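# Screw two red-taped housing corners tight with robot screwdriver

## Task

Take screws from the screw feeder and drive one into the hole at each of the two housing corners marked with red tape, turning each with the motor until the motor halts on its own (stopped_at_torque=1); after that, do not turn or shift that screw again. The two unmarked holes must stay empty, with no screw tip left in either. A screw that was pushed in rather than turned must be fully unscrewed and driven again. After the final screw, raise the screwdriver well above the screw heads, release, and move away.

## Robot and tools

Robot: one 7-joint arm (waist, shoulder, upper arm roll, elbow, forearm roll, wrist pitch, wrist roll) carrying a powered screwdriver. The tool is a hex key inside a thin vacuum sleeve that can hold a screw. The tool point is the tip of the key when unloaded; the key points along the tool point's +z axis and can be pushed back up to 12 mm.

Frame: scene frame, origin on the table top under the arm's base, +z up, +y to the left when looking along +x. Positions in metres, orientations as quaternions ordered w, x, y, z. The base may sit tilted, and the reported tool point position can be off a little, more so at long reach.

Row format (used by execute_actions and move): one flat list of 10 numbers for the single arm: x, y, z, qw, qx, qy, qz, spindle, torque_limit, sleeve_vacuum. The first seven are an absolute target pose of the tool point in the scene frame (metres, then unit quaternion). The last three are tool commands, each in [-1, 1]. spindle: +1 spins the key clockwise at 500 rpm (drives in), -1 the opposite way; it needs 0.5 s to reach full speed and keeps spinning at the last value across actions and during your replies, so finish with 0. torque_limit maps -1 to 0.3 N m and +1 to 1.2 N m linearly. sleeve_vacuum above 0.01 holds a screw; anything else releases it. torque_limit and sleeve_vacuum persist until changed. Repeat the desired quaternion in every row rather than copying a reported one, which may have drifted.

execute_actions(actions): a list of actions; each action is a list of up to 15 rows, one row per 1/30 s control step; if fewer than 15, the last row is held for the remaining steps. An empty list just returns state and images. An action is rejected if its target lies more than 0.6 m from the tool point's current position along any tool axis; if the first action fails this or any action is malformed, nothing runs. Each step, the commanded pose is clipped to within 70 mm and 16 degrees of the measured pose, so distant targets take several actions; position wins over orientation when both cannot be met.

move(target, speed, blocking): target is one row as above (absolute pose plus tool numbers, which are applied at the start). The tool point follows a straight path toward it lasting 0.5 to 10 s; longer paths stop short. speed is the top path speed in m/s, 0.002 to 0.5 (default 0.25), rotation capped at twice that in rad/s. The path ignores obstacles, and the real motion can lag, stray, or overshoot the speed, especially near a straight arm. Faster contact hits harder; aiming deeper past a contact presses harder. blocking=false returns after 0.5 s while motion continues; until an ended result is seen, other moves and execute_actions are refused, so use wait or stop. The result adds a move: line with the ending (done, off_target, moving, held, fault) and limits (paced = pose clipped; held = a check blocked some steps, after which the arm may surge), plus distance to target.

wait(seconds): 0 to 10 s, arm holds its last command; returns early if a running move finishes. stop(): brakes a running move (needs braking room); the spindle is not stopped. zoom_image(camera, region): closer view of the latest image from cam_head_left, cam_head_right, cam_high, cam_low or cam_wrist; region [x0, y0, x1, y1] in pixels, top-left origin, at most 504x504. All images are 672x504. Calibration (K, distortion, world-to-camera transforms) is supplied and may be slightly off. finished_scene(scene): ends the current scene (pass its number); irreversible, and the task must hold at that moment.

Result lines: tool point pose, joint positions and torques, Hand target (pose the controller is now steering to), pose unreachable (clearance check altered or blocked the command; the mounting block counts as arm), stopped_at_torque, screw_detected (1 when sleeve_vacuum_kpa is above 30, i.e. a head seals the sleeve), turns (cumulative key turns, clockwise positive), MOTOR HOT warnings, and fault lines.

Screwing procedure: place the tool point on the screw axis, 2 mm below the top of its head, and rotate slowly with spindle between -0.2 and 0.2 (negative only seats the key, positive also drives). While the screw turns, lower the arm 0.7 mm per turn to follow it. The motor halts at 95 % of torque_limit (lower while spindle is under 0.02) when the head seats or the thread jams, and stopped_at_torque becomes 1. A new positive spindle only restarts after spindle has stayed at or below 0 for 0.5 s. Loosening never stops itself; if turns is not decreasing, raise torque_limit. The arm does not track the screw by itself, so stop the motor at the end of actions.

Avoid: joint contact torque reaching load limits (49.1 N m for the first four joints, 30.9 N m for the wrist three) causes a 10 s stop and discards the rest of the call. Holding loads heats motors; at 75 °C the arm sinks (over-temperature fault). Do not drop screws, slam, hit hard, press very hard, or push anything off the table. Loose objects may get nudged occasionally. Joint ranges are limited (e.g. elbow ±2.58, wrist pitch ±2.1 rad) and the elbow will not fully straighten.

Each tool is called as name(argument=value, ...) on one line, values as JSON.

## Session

execute_actions(actions=[])

Scene clock: 0.00 s.
end_effector_position=(+0.4011, +0.0887, +0.4213) sleeve_vacuum_kpa=0 screw_detected=0 stopped_at_torque=0 turns=0.00 end_effector_quat_wxyz=(-0.050, +0.661, +0.747, +0.037)
Joint positions: [-0.052  0.218 -0.001  1.3    0.002  1.623  1.512]
Joint velocities: [-0.     0.     0.    -0.002  0.001  0.     0.001]
Joint torques (N m, as the joint torque sensors report them, + toward a larger angle): no reading
Hand target: +0.401, +0.089, +0.421; -0.050, +0.661, +0.747, +0.037
camera_calibration (this result's frames):
cam_wrist: T_world_to_cam=[[-0.135944, 0.989026, 0.0578534, 0.0407746], [0.990168, 0.13758, -0.0252825, -0.341152], [-0.0329645, 0.0538476, -0.998005, 0.696613], [0, 0, 0, 1]] pos_world=[0.366304, -0.0309025, 0.684239]

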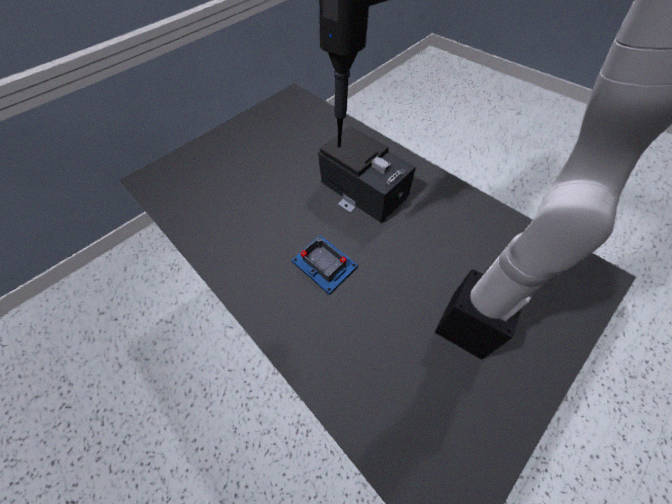

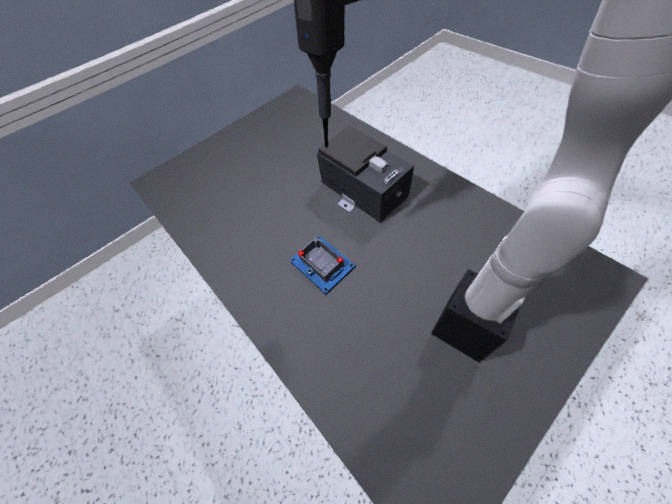

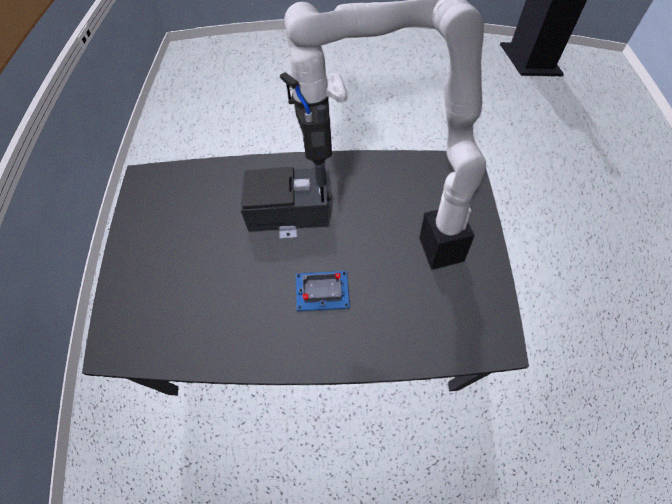

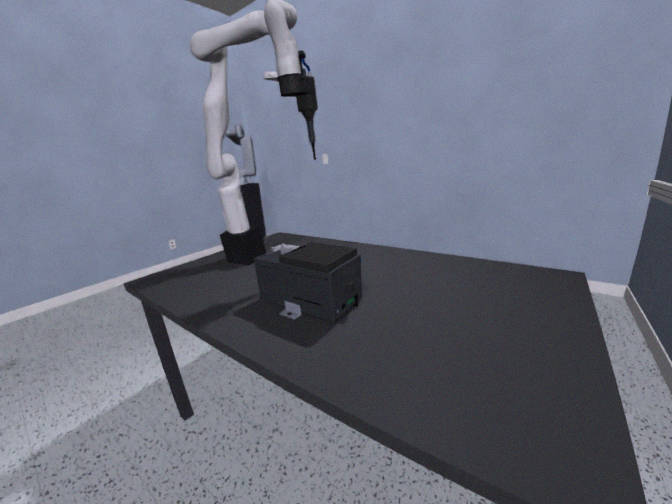

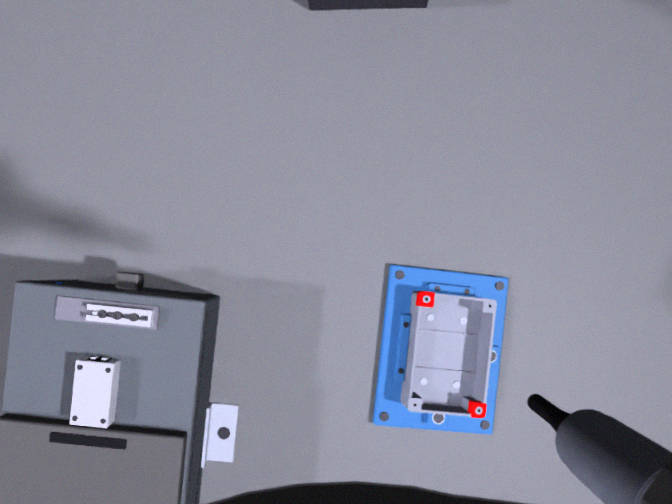

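move(target=[0.41,-0.1365,0.18,0,0.661,0.75,0,0,0,0])

zoom_image(camera="cam_wrist", region=[440,330,640,480])

Scene clock: 2.17 s.
end_effector_position=(+0.4096, -0.1358, +0.1805) sleeve_vacuum_kpa=0 screw_detected=0 stopped_at_torque=0 turns=0.00 end_effector_quat_wxyz=(-0.000, +0.661, +0.751, +0.000)
Joint positions: [0.321 0.404 0.145 1.724 0.064 0.953 1.988]
Joint velocities: [ 0.003  0.006  0.005  0.001 -0.002  0.     0.003]
Joint torques (N m, as the joint torque sensors report them, + toward a larger angle): [ -2.09 -18.11  -0.52  -8.69  -0.6    0.41   0.12]
Hand target: +0.409, -0.136, +0.180; -0.000, +0.661, +0.751, +0.000
Off the commanded pose: 0.001 m, 0 deg.
move: done
camera_calibration (this result's frames):
cam_wrist: T_world_to_cam=[[-0.141688, 0.987689, -0.0662893, 0.302502], [0.989889, 0.140918, -0.0161747, -0.325847], [-0.00663422, -0.0679109, -0.997669, 0.441266], [0, 0, 0, 1]] pos_world=[0.368341, -0.222894, 0.45502]

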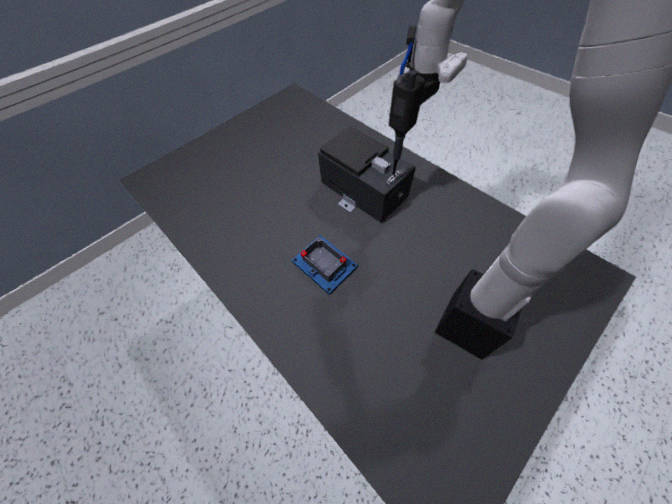

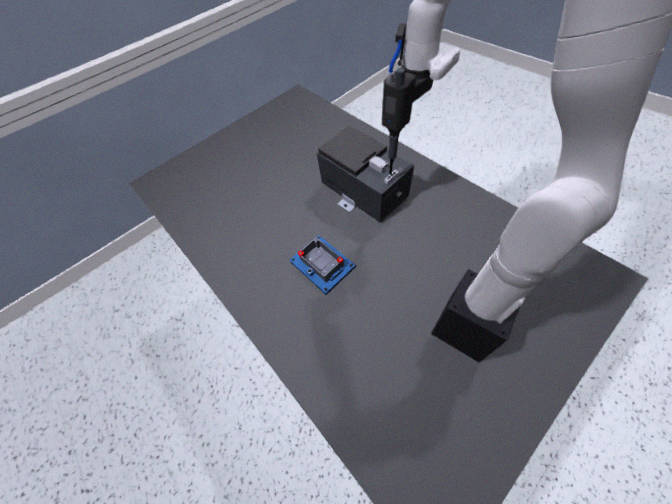

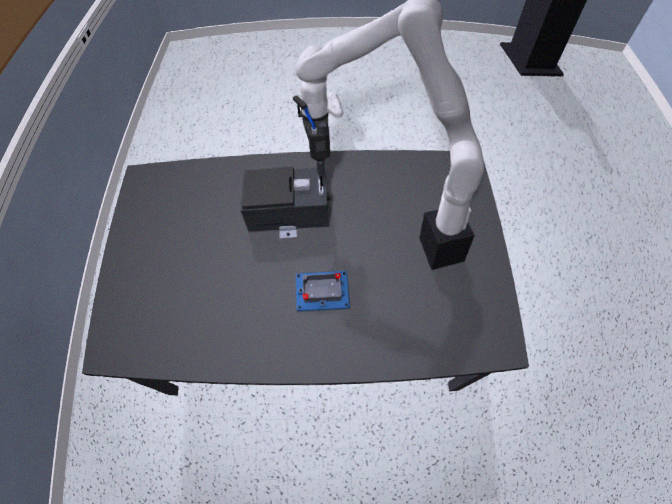

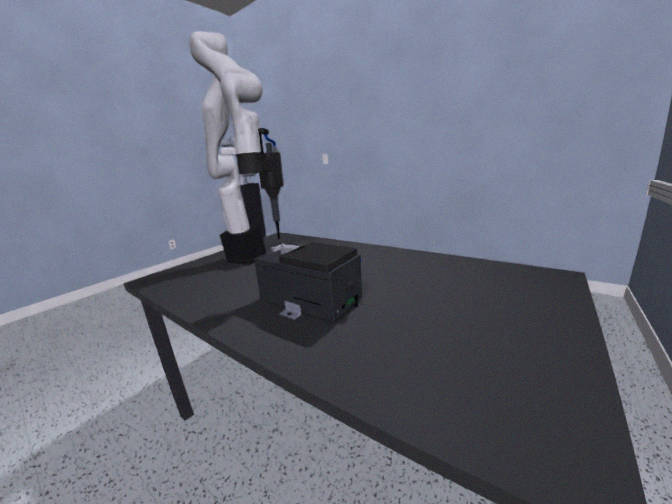

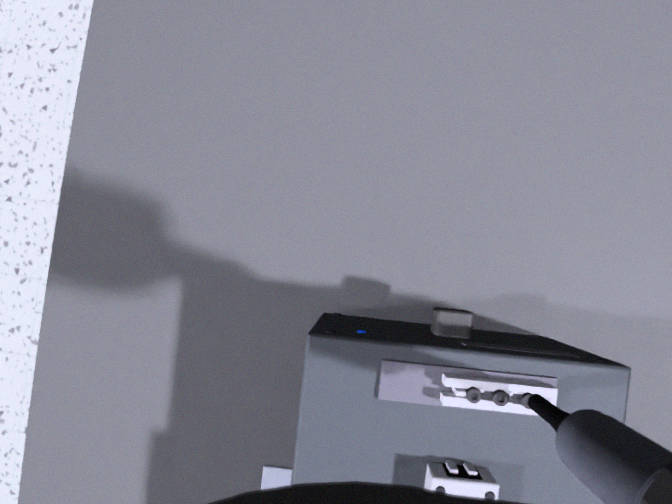

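Region (440, 330, 640, 480) of cam_wrist's 672x504 image, scaled by 2.520; it fills the top 378 rows of this view, and the rest is white.

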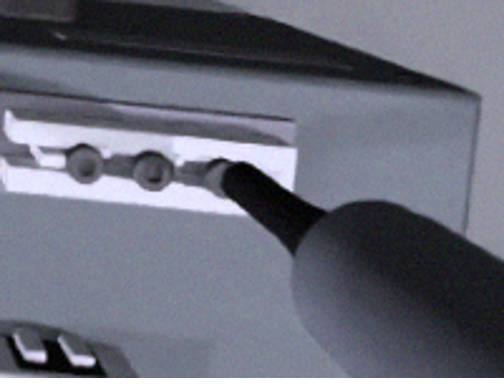

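execute_actions(actions=[[[0.4112,-0.1355,0.173,0,0.661,0.75,0,0,0,1]],[[0.4112,-0.1355,0.170,0,0.661,0.75,0,-0.15,0,1]],[[0.4112,-0.1355,0.168,0,0.661,0.75,0,-0.15,0,1]],[[0.4112,-0.1355,0.1665,0,0.661,0.75,0,-0.15,0,1]],[[0.4112,-0.1355,0.1665,0,0.661,0.75,0,0,0,1]],[[0.4112,-0.1355,0.18,0,0.661,0.75,0,0,0,1]],[[0.4112,-0.1355,0.22,0,0.661,0.75,0,0,0,1]]])

Scene clock: 6.10 s.
end_effector_position=(+0.4111, -0.1356, +0.2199) sleeve_vacuum_kpa=14 screw_detected=0 stopped_at_torque=0 turns=-1.85 end_effector_quat_wxyz=(-0.000, +0.661, +0.750, -0.000)
Joint positions: [0.305 0.356 0.148 1.657 0.067 1.069 1.98 ]
Joint velocities: [-0.001 -0.001 -0.001 -0.001  0.001  0.    -0.   ]
Joint torques (N m, as the joint torque sensors report them, + toward a larger angle): [ -1.79 -17.56  -0.43  -9.4   -0.7    0.45   0.05]
Hand target: +0.411, -0.136, +0.220; +0.000, +0.661, +0.750, -0.000
Off the commanded pose: 0.000 m, 0 deg.
camera_calibration (this result's frames):
cam_wrist: T_world_to_cam=[[-0.139658, 0.98793, -0.0670063, 0.304426], [0.990174, 0.138842, -0.0167051, -0.327011], [-0.00720015, -0.0686809, -0.997613, 0.480763], [0, 0, 0, 1]] pos_world=[0.369775, -0.222329, 0.494551]

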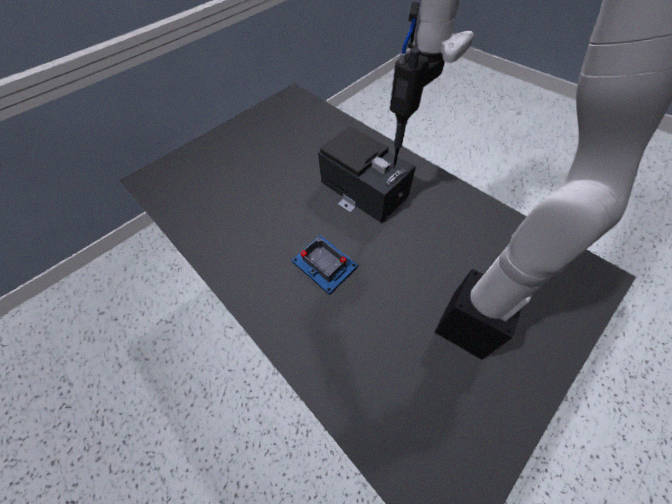

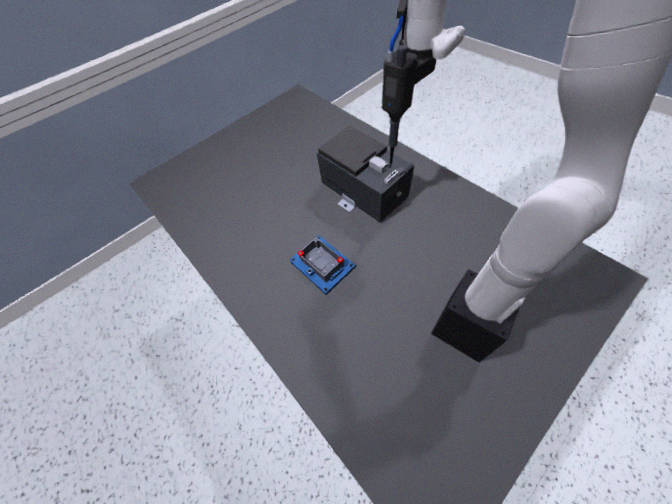

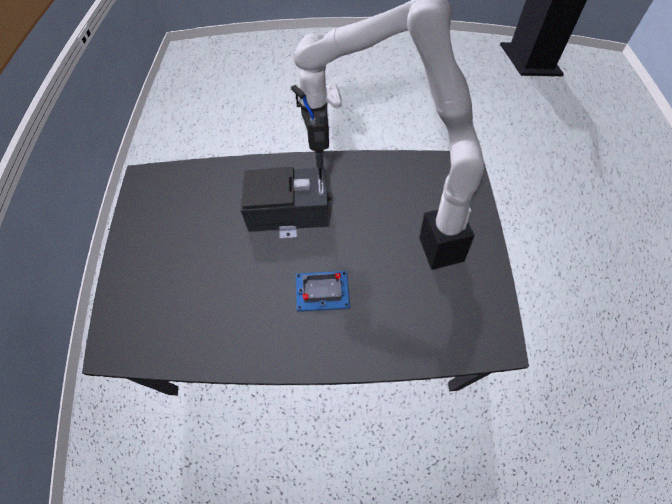

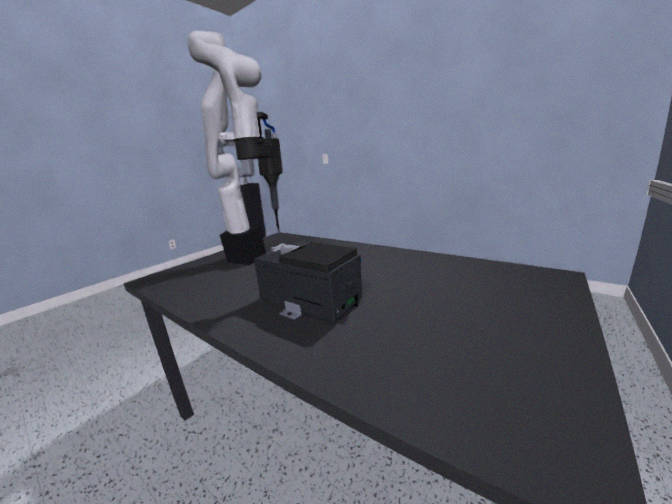

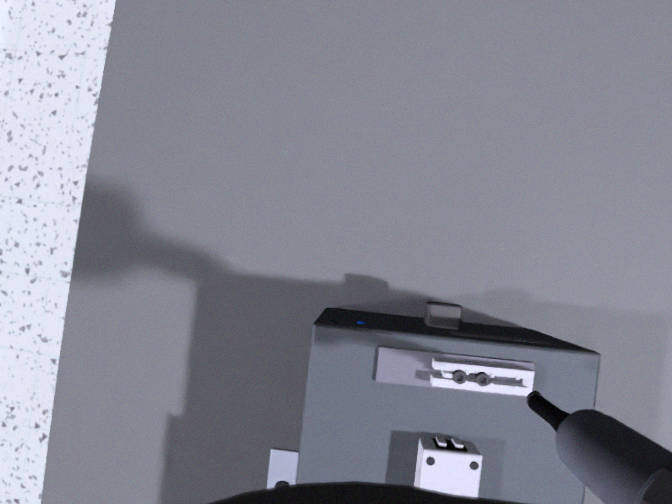

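wait(seconds=0)

zoom_image(camera="cam_wrist", region=[440,350,580,430])

zoom_image(camera="cam_low", region=[250,200,310,255])

Scene clock: 6.57 s.
end_effector_position=(+0.4111, -0.1356, +0.2200) sleeve_vacuum_kpa=14 screw_detected=0 stopped_at_torque=0 turns=-1.85 end_effector_quat_wxyz=(+0.000, +0.661, +0.750, -0.000)
Joint positions: [0.305 0.356 0.147 1.657 0.067 1.069 1.98 ]
Joint velocities: [0.003 0.    0.    0.    0.    0.    0.001]
Joint torques (N m, as the joint torque sensors report them, + toward a larger angle): [ -1.8  -17.79  -0.42  -9.25  -0.71   0.38   0.04]
Hand target: +0.411, -0.136, +0.220; +0.000, +0.661, +0.750, -0.000
Off the commanded pose: 0.000 m, 0 deg.
camera_calibration (this result's frames):
cam_wrist: T_world_to_cam=[[-0.139734, 0.987916, -0.0670598, 0.304455], [0.990164, 0.138926, -0.0165794, -0.327062], [-0.00706264, -0.0687169, -0.997611, 0.48076], [0, 0, 0, 1]] pos_world=[0.369783, -0.222302, 0.494606]

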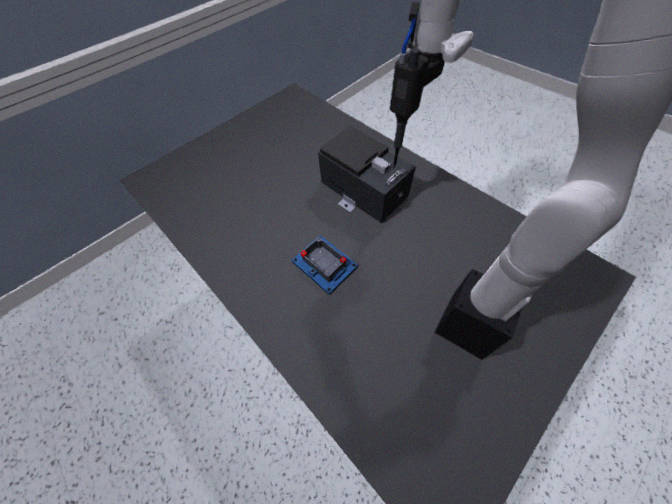

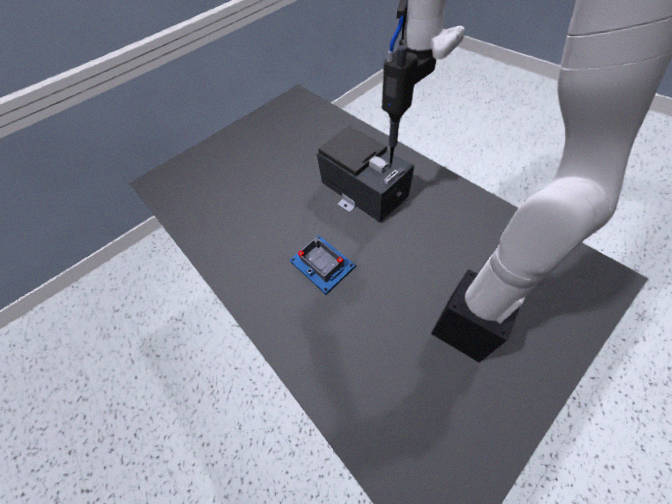

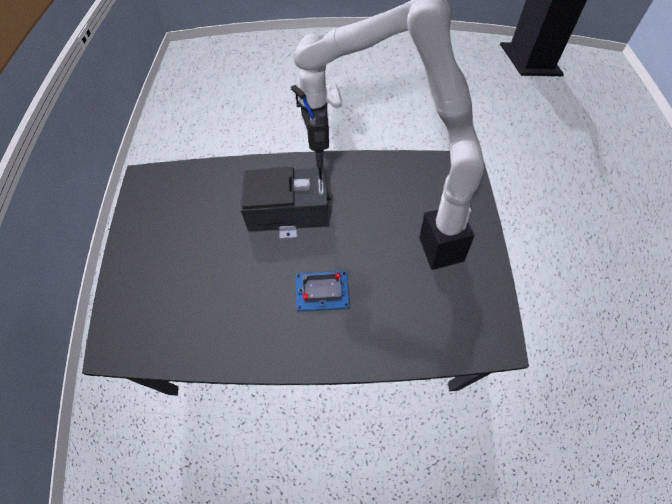

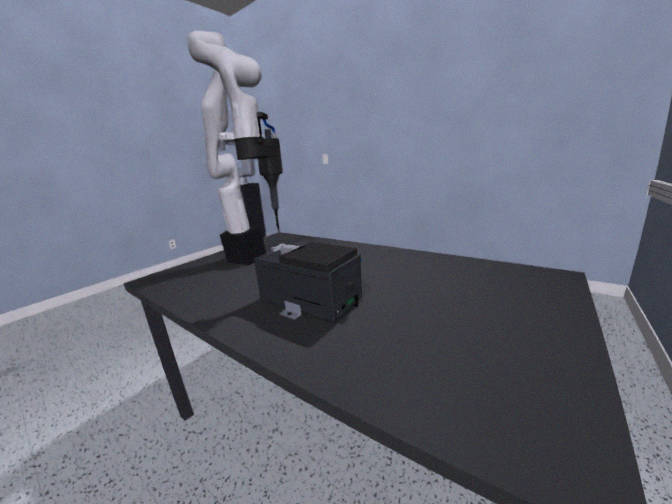

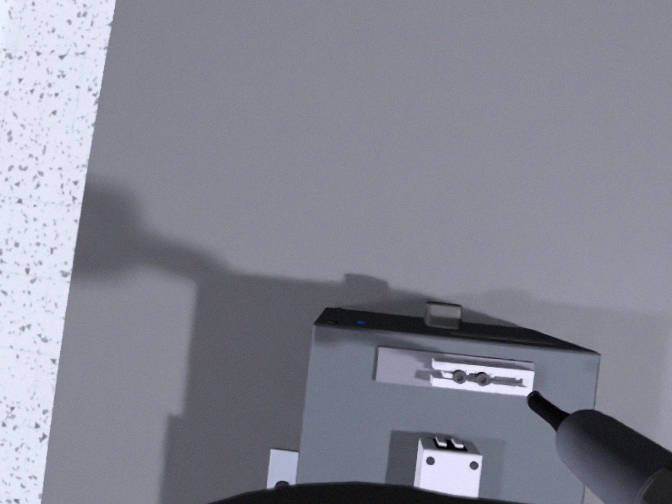

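Region (440, 350, 580, 430) of cam_wrist's 672x504 image, scaled by 3.600; it fills the top 288 rows of this view, and the rest is white.

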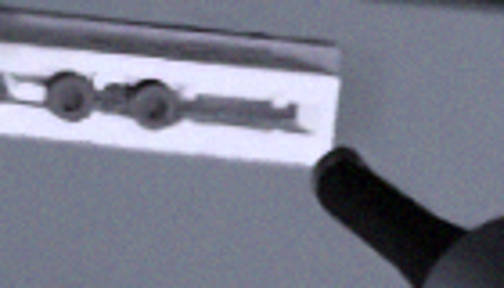

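Region (250, 200, 310, 255) of cam_low's 672x504 image, scaled by 8.400, with more detail than that image has; it fills the top 462 rows of this view, and the rest is white.

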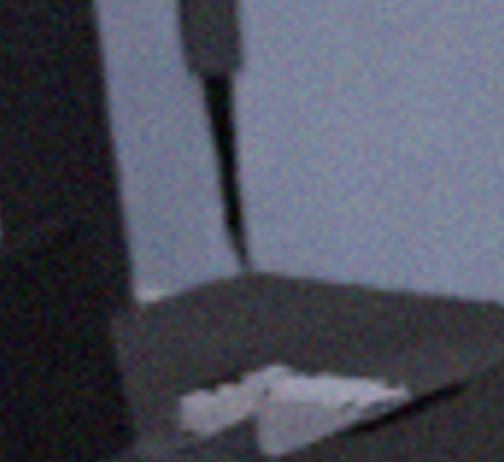

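move(target=[0.4112,-0.1355,0.185,0,0.661,0.75,0,0,0,1], speed=0.05)

zoom_image(camera="cam_wrist", region=[440,330,640,480])

zoom_image(camera="cam_low", region=[200,100,440,280])

Scene clock: 9.43 s.
end_effector_position=(+0.4113, -0.1354, +0.1851) sleeve_vacuum_kpa=14 screw_detected=0 stopped_at_torque=0 turns=-1.85 end_effector_quat_wxyz=(+0.000, +0.661, +0.750, +0.000)
Joint positions: [0.316 0.401 0.146 1.713 0.064 0.968 1.984]
Joint velocities: [ 0.002  0.001  0.001 -0.     0.    -0.    -0.001]
Joint torques (N m, as the joint torque sensors report them, + toward a larger angle): [ -1.7  -17.87  -0.49  -8.7   -0.66   0.38   0.05]
Hand target: +0.411, -0.135, +0.185; -0.000, +0.661, +0.750, +0.000
Off the commanded pose: 0.000 m, 0 deg.
move: done
camera_calibration (this result's frames):
cam_wrist: T_world_to_cam=[[-0.140165, 0.98787, -0.0668316, 0.302152], [0.990105, 0.139378, -0.0163188, -0.327786], [-0.00680597, -0.0684576, -0.997631, 0.445864], [0, 0, 0, 1]] pos_world=[0.369928, -0.222278, 0.459652]

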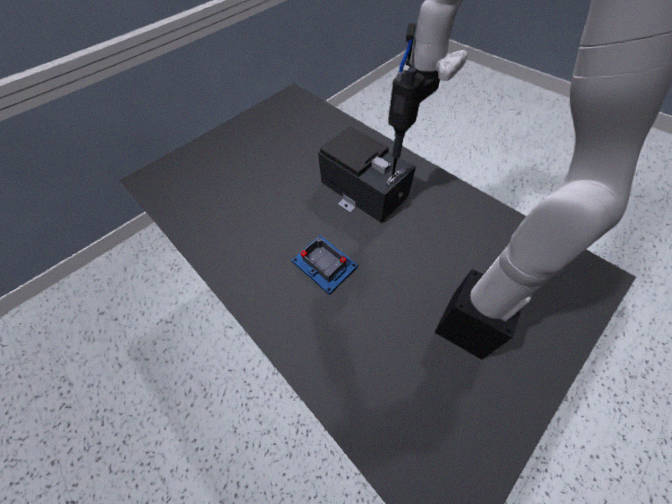

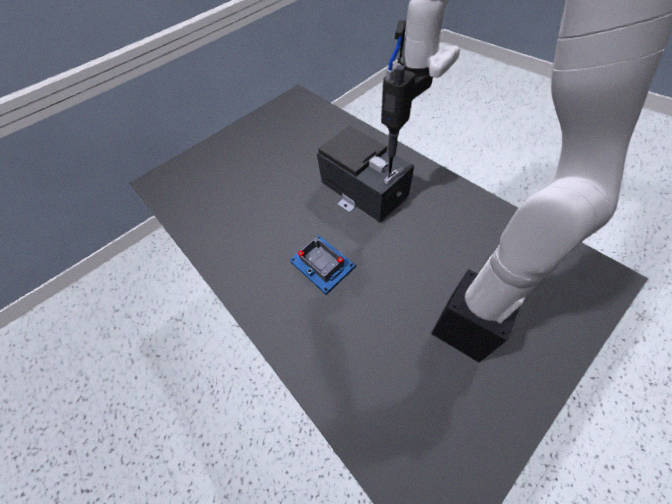

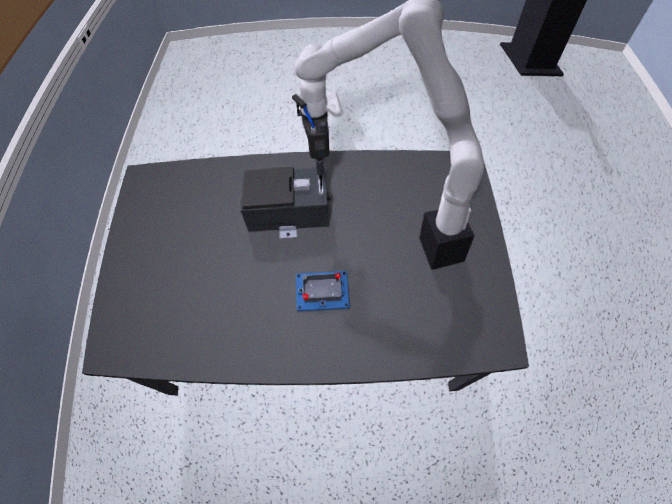

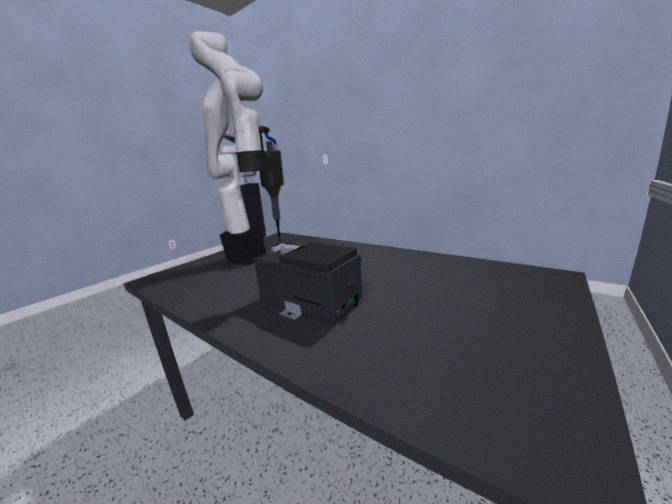

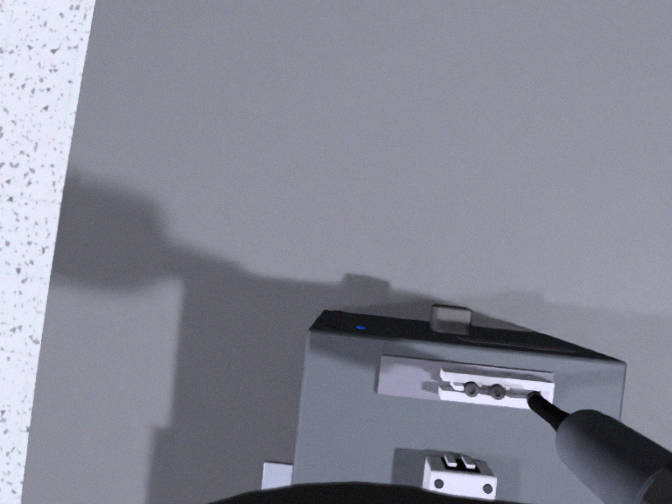

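Region (440, 330, 640, 480) of cam_wrist's 672x504 image, scaled by 2.520; it fills the top 378 rows of this view, and the rest is white.

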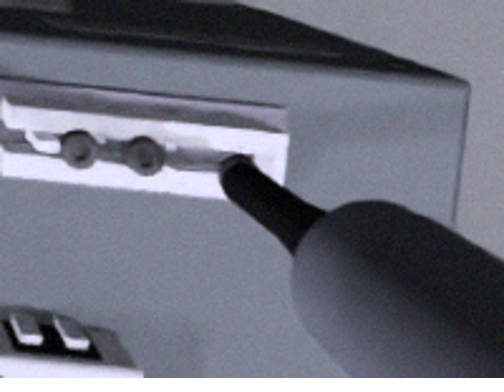

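Region (200, 100, 440, 280) of cam_low's 672x504 image, scaled by 2.100, with more detail than that image has; it fills the top 378 rows of this view, and the rest is white.

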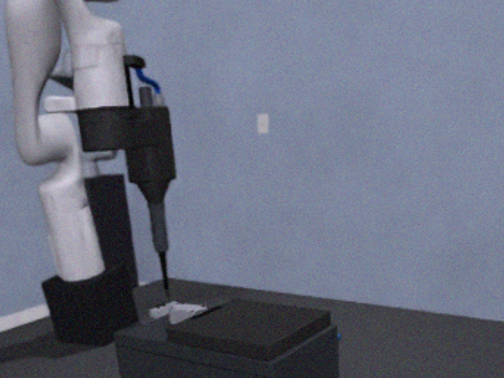

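execute_actions(actions=[[[0.4112,-0.1355,0.18,0,0.661,0.75,0,0,0,1]],[[0.4112,-0.1355,0.175,0,0.661,0.75,0,0,0,1]],[[0.4112,-0.1355,0.171,0,0.661,0.75,0,0,0,0]],[[0.4112,-0.1355,0.18,0,0.661,0.75,0,0,0,0]],[[0.4112,-0.1355,0.185,0,0.661,0.75,0,0,0,0]]])

zoom_image(camera="cam_wrist", region=[440,330,640,480])

Scene clock: 12.50 s.
end_effector_position=(+0.4112, -0.1355, +0.1850) sleeve_vacuum_kpa=0 screw_detected=0 stopped_at_torque=0 turns=-1.85 end_effector_quat_wxyz=(+0.000, +0.661, +0.750, -0.000)
Joint positions: [0.317 0.401 0.145 1.713 0.065 0.968 1.983]
Joint velocities: [ 0.001 -0.     0.     0.002 -0.001 -0.    -0.   ]
Joint torques (N m, as the joint torque sensors report them, + toward a larger angle): [ -1.8  -18.15  -0.34  -8.74  -0.61   0.41   0.03]
Hand target: +0.411, -0.136, +0.185; +0.000, +0.661, +0.750, -0.000
Off the commanded pose: 0.000 m, 0 deg.
camera_calibration (this result's frames):
cam_wrist: T_world_to_cam=[[-0.139908, 0.9879, -0.0669304, 0.302118], [0.99014, 0.139106, -0.0165217, -0.327683], [-0.00701141, -0.0685819, -0.997621, 0.445855], [0, 0, 0, 1]] pos_world=[0.369847, -0.222302, 0.459601]

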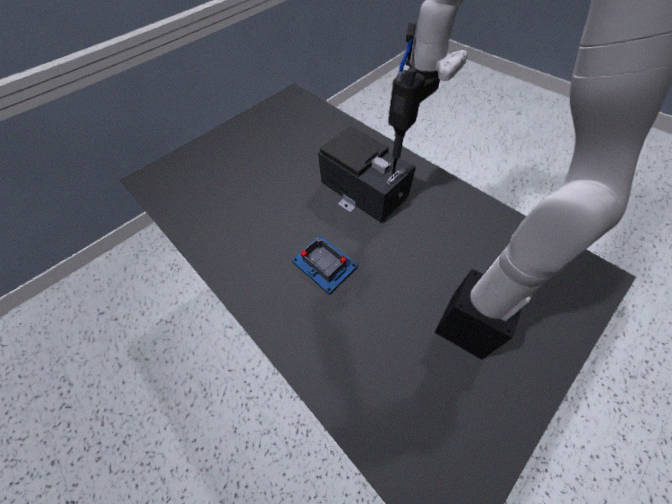

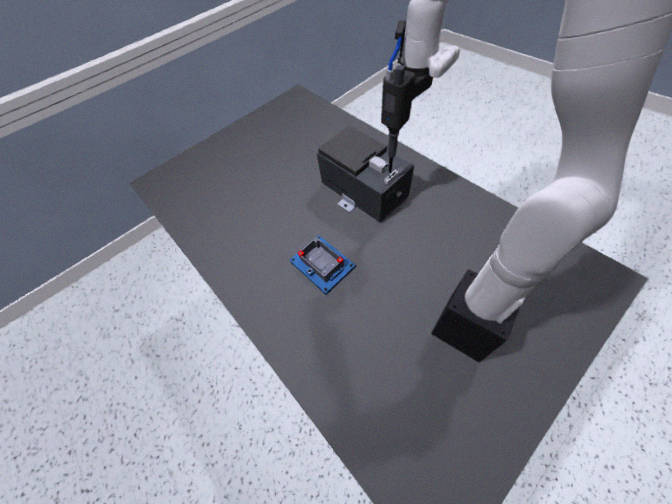

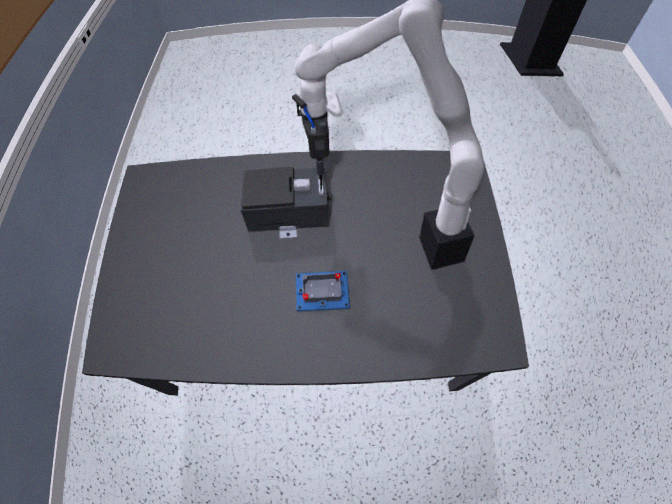

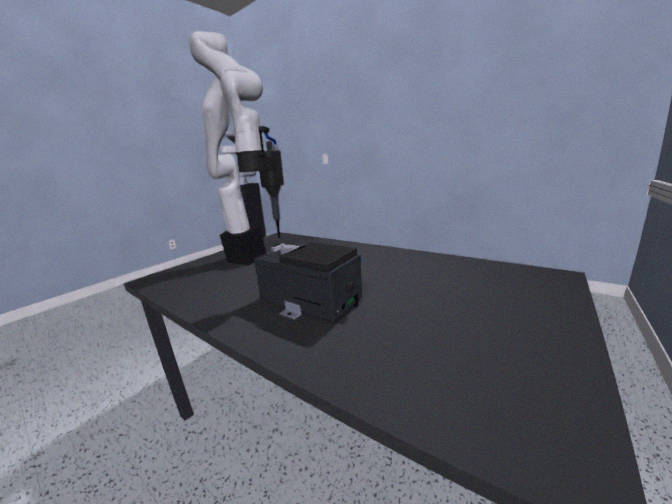

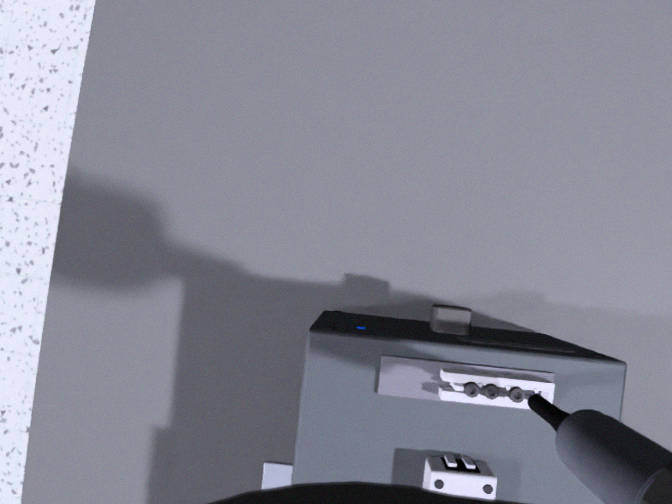

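Region (440, 330, 640, 480) of cam_wrist's 672x504 image, scaled by 2.520; it fills the top 378 rows of this view, and the rest is white.

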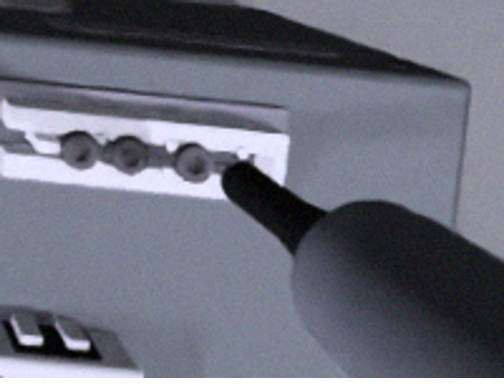

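execute_actions(actions=[[[0.4108,-0.1395,0.183,0,0.661,0.75,0,0,0,0]],[[0.4108,-0.1395,0.176,0,0.661,0.75,0,0,0,0]],[[0.4108,-0.1395,0.173,0,0.661,0.75,0,0,0,0]]])

zoom_image(camera="cam_wrist", region=[480,350,580,425])

Scene clock: 14.50 s.
end_effector_position=(+0.4108, -0.1395, +0.1730) sleeve_vacuum_kpa=0 screw_detected=0 stopped_at_torque=0 turns=-1.85 end_effector_quat_wxyz=(+0.000, +0.661, +0.750, +0.000)
Joint positions: [0.33  0.419 0.145 1.726 0.062 0.935 1.994]
Joint velocities: [-0.001 -0.    -0.    -0.002  0.     0.     0.001]
Joint torques (N m, as the joint torque sensors report them, + toward a larger angle): [ -1.78 -18.38  -0.43  -8.48  -0.59   0.4    0.08]
Hand target: +0.411, -0.139, +0.173; -0.000, +0.661, +0.750, +0.000
Off the commanded pose: 0.000 m, 0 deg.
camera_calibration (this result's frames):
cam_wrist: T_world_to_cam=[[-0.139951, 0.987895, -0.0669062, 0.305214], [0.990134, 0.139151, -0.0164877, -0.326946], [-0.00697808, -0.0685535, -0.997623, 0.433609], [0, 0, 0, 1]] pos_world=[0.369461, -0.226299, 0.447608]

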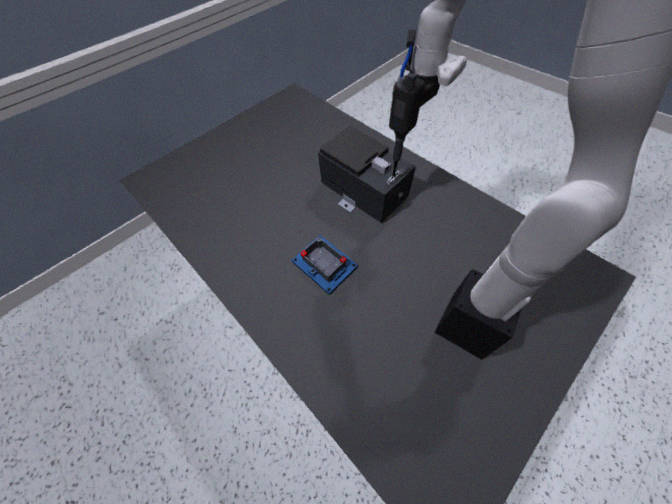

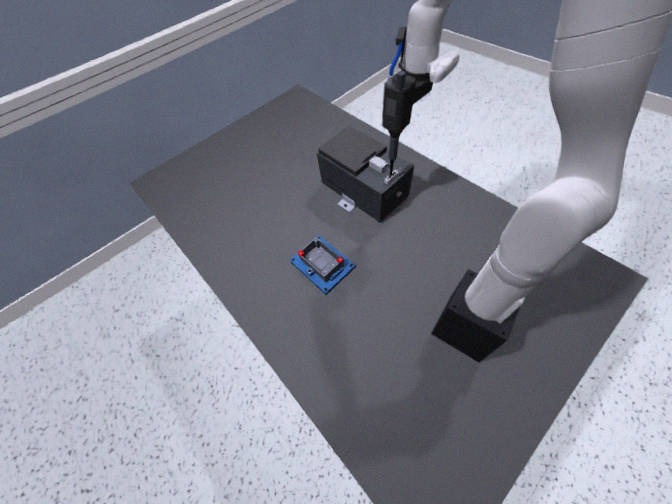

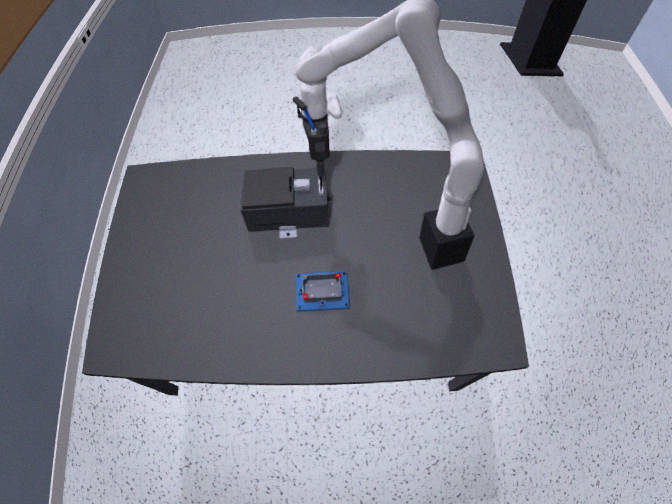

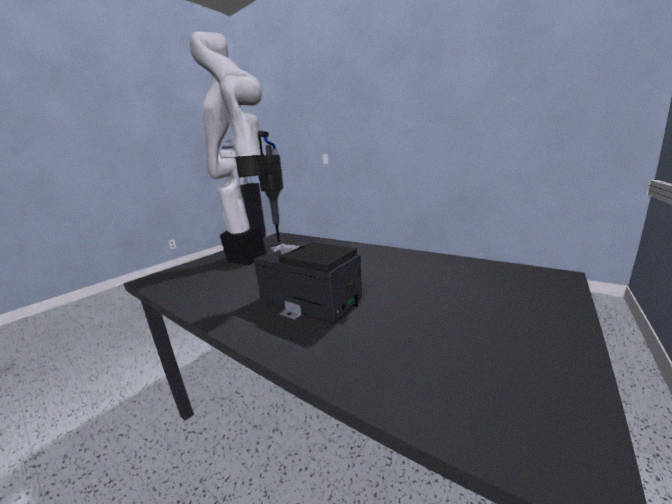

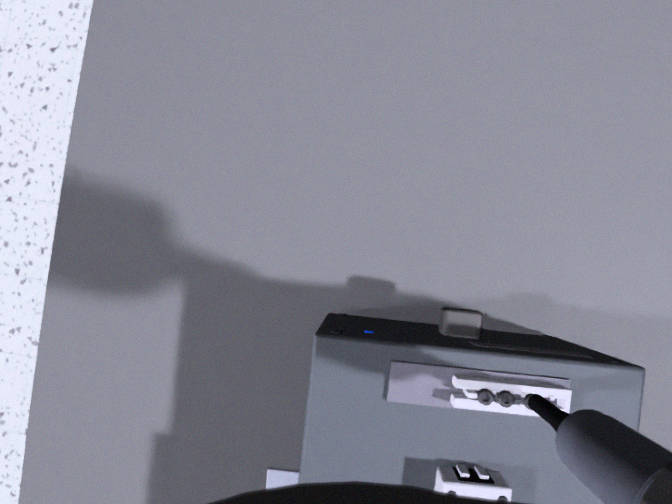

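Region (480, 350, 580, 425) of cam_wrist's 672x504 image, scaled by 5.040; it fills the top 378 rows of this view, and the rest is white.

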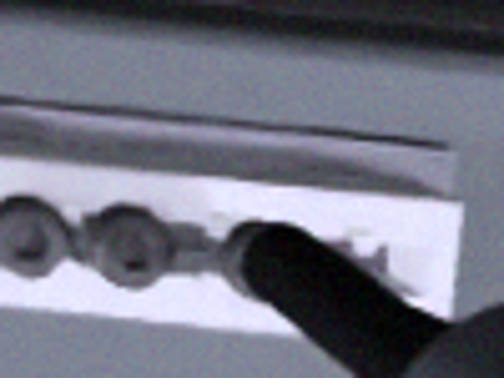

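execute_actions(actions=[[[0.4115,-0.1399,0.172,0,0.661,0.75,0,0,0,0]],[[0.4115,-0.1399,0.170,0,0.661,0.75,0,-0.15,0,0]],[[0.4115,-0.1399,0.168,0,0.661,0.75,0,-0.15,0,0]],[[0.4115,-0.1399,0.1665,0,0.661,0.75,0,-0.15,0,1]],[[0.4115,-0.1399,0.1665,0,0.661,0.75,0,0,0,1]]])

zoom_image(camera="cam_wrist", region=[480,350,580,425])

Scene clock: 17.57 s.
end_effector_position=(+0.4126, -0.1399, +0.1677) sleeve_vacuum_kpa=14 screw_detected=0 stopped_at_torque=0 turns=-3.69 end_effector_quat_wxyz=(+0.001, +0.661, +0.750, +0.001)
Joint positions: [0.332 0.428 0.145 1.732 0.061 0.918 1.996]
Joint velocities: [ 0.    -0.     0.001 -0.    -0.001 -0.    -0.001]
Joint torques (N m, as the joint torque sensors report them, + toward a larger angle): [ -1.62 -16.78  -0.1   -7.66  -0.23   0.24   0.08]
Hand target: +0.411, -0.140, +0.167; +0.000, +0.661, +0.750, -0.000
Off the commanded pose: 0.002 m, 0 deg.
camera_calibration (this result's frames):
cam_wrist: T_world_to_cam=[[-0.139678, 0.987895, -0.067484, 0.305459], [0.990189, 0.139072, -0.0136264, -0.329276], [-0.00407627, -0.0687252, -0.997627, 0.427084], [0, 0, 0, 1]] pos_world=[0.370452, -0.226617, 0.442197]

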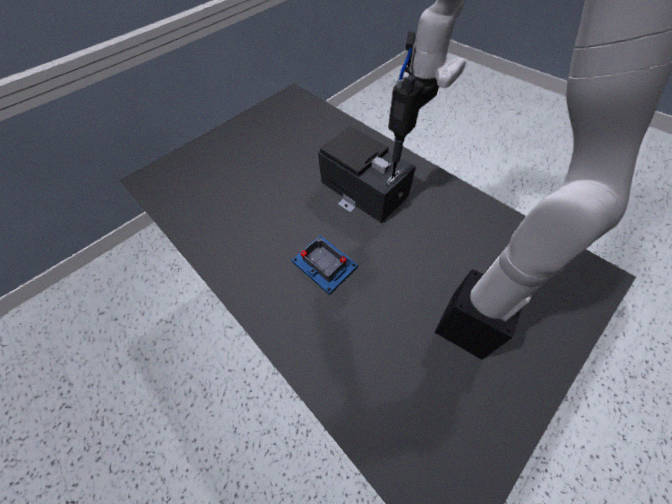

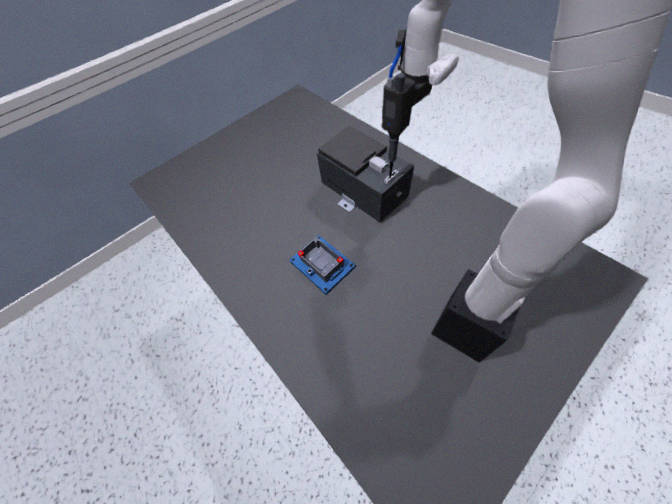

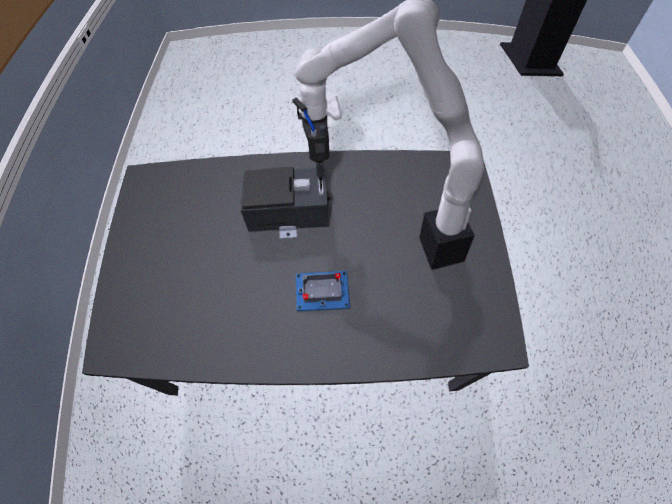

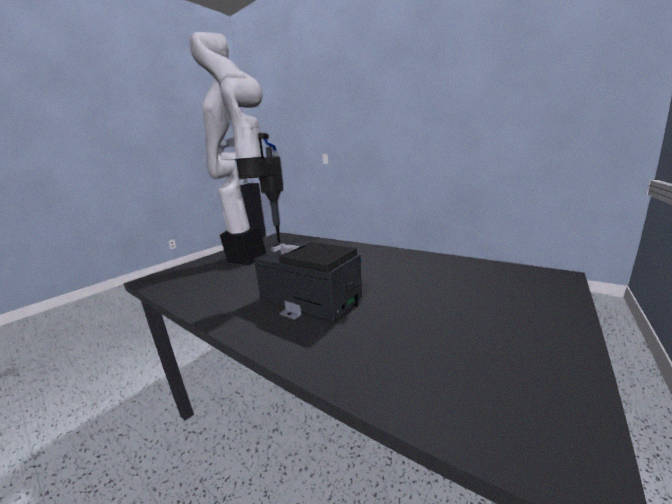

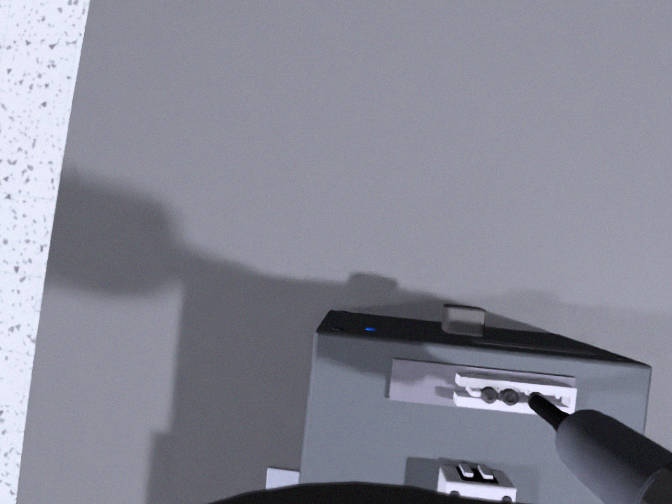

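Region (480, 350, 580, 425) of cam_wrist's 672x504 image, scaled by 5.040; it fills the top 378 rows of this view, and the rest is white.

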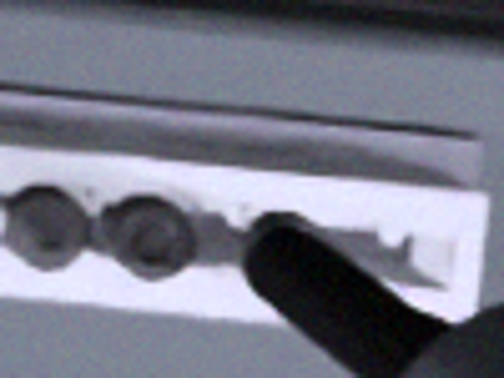

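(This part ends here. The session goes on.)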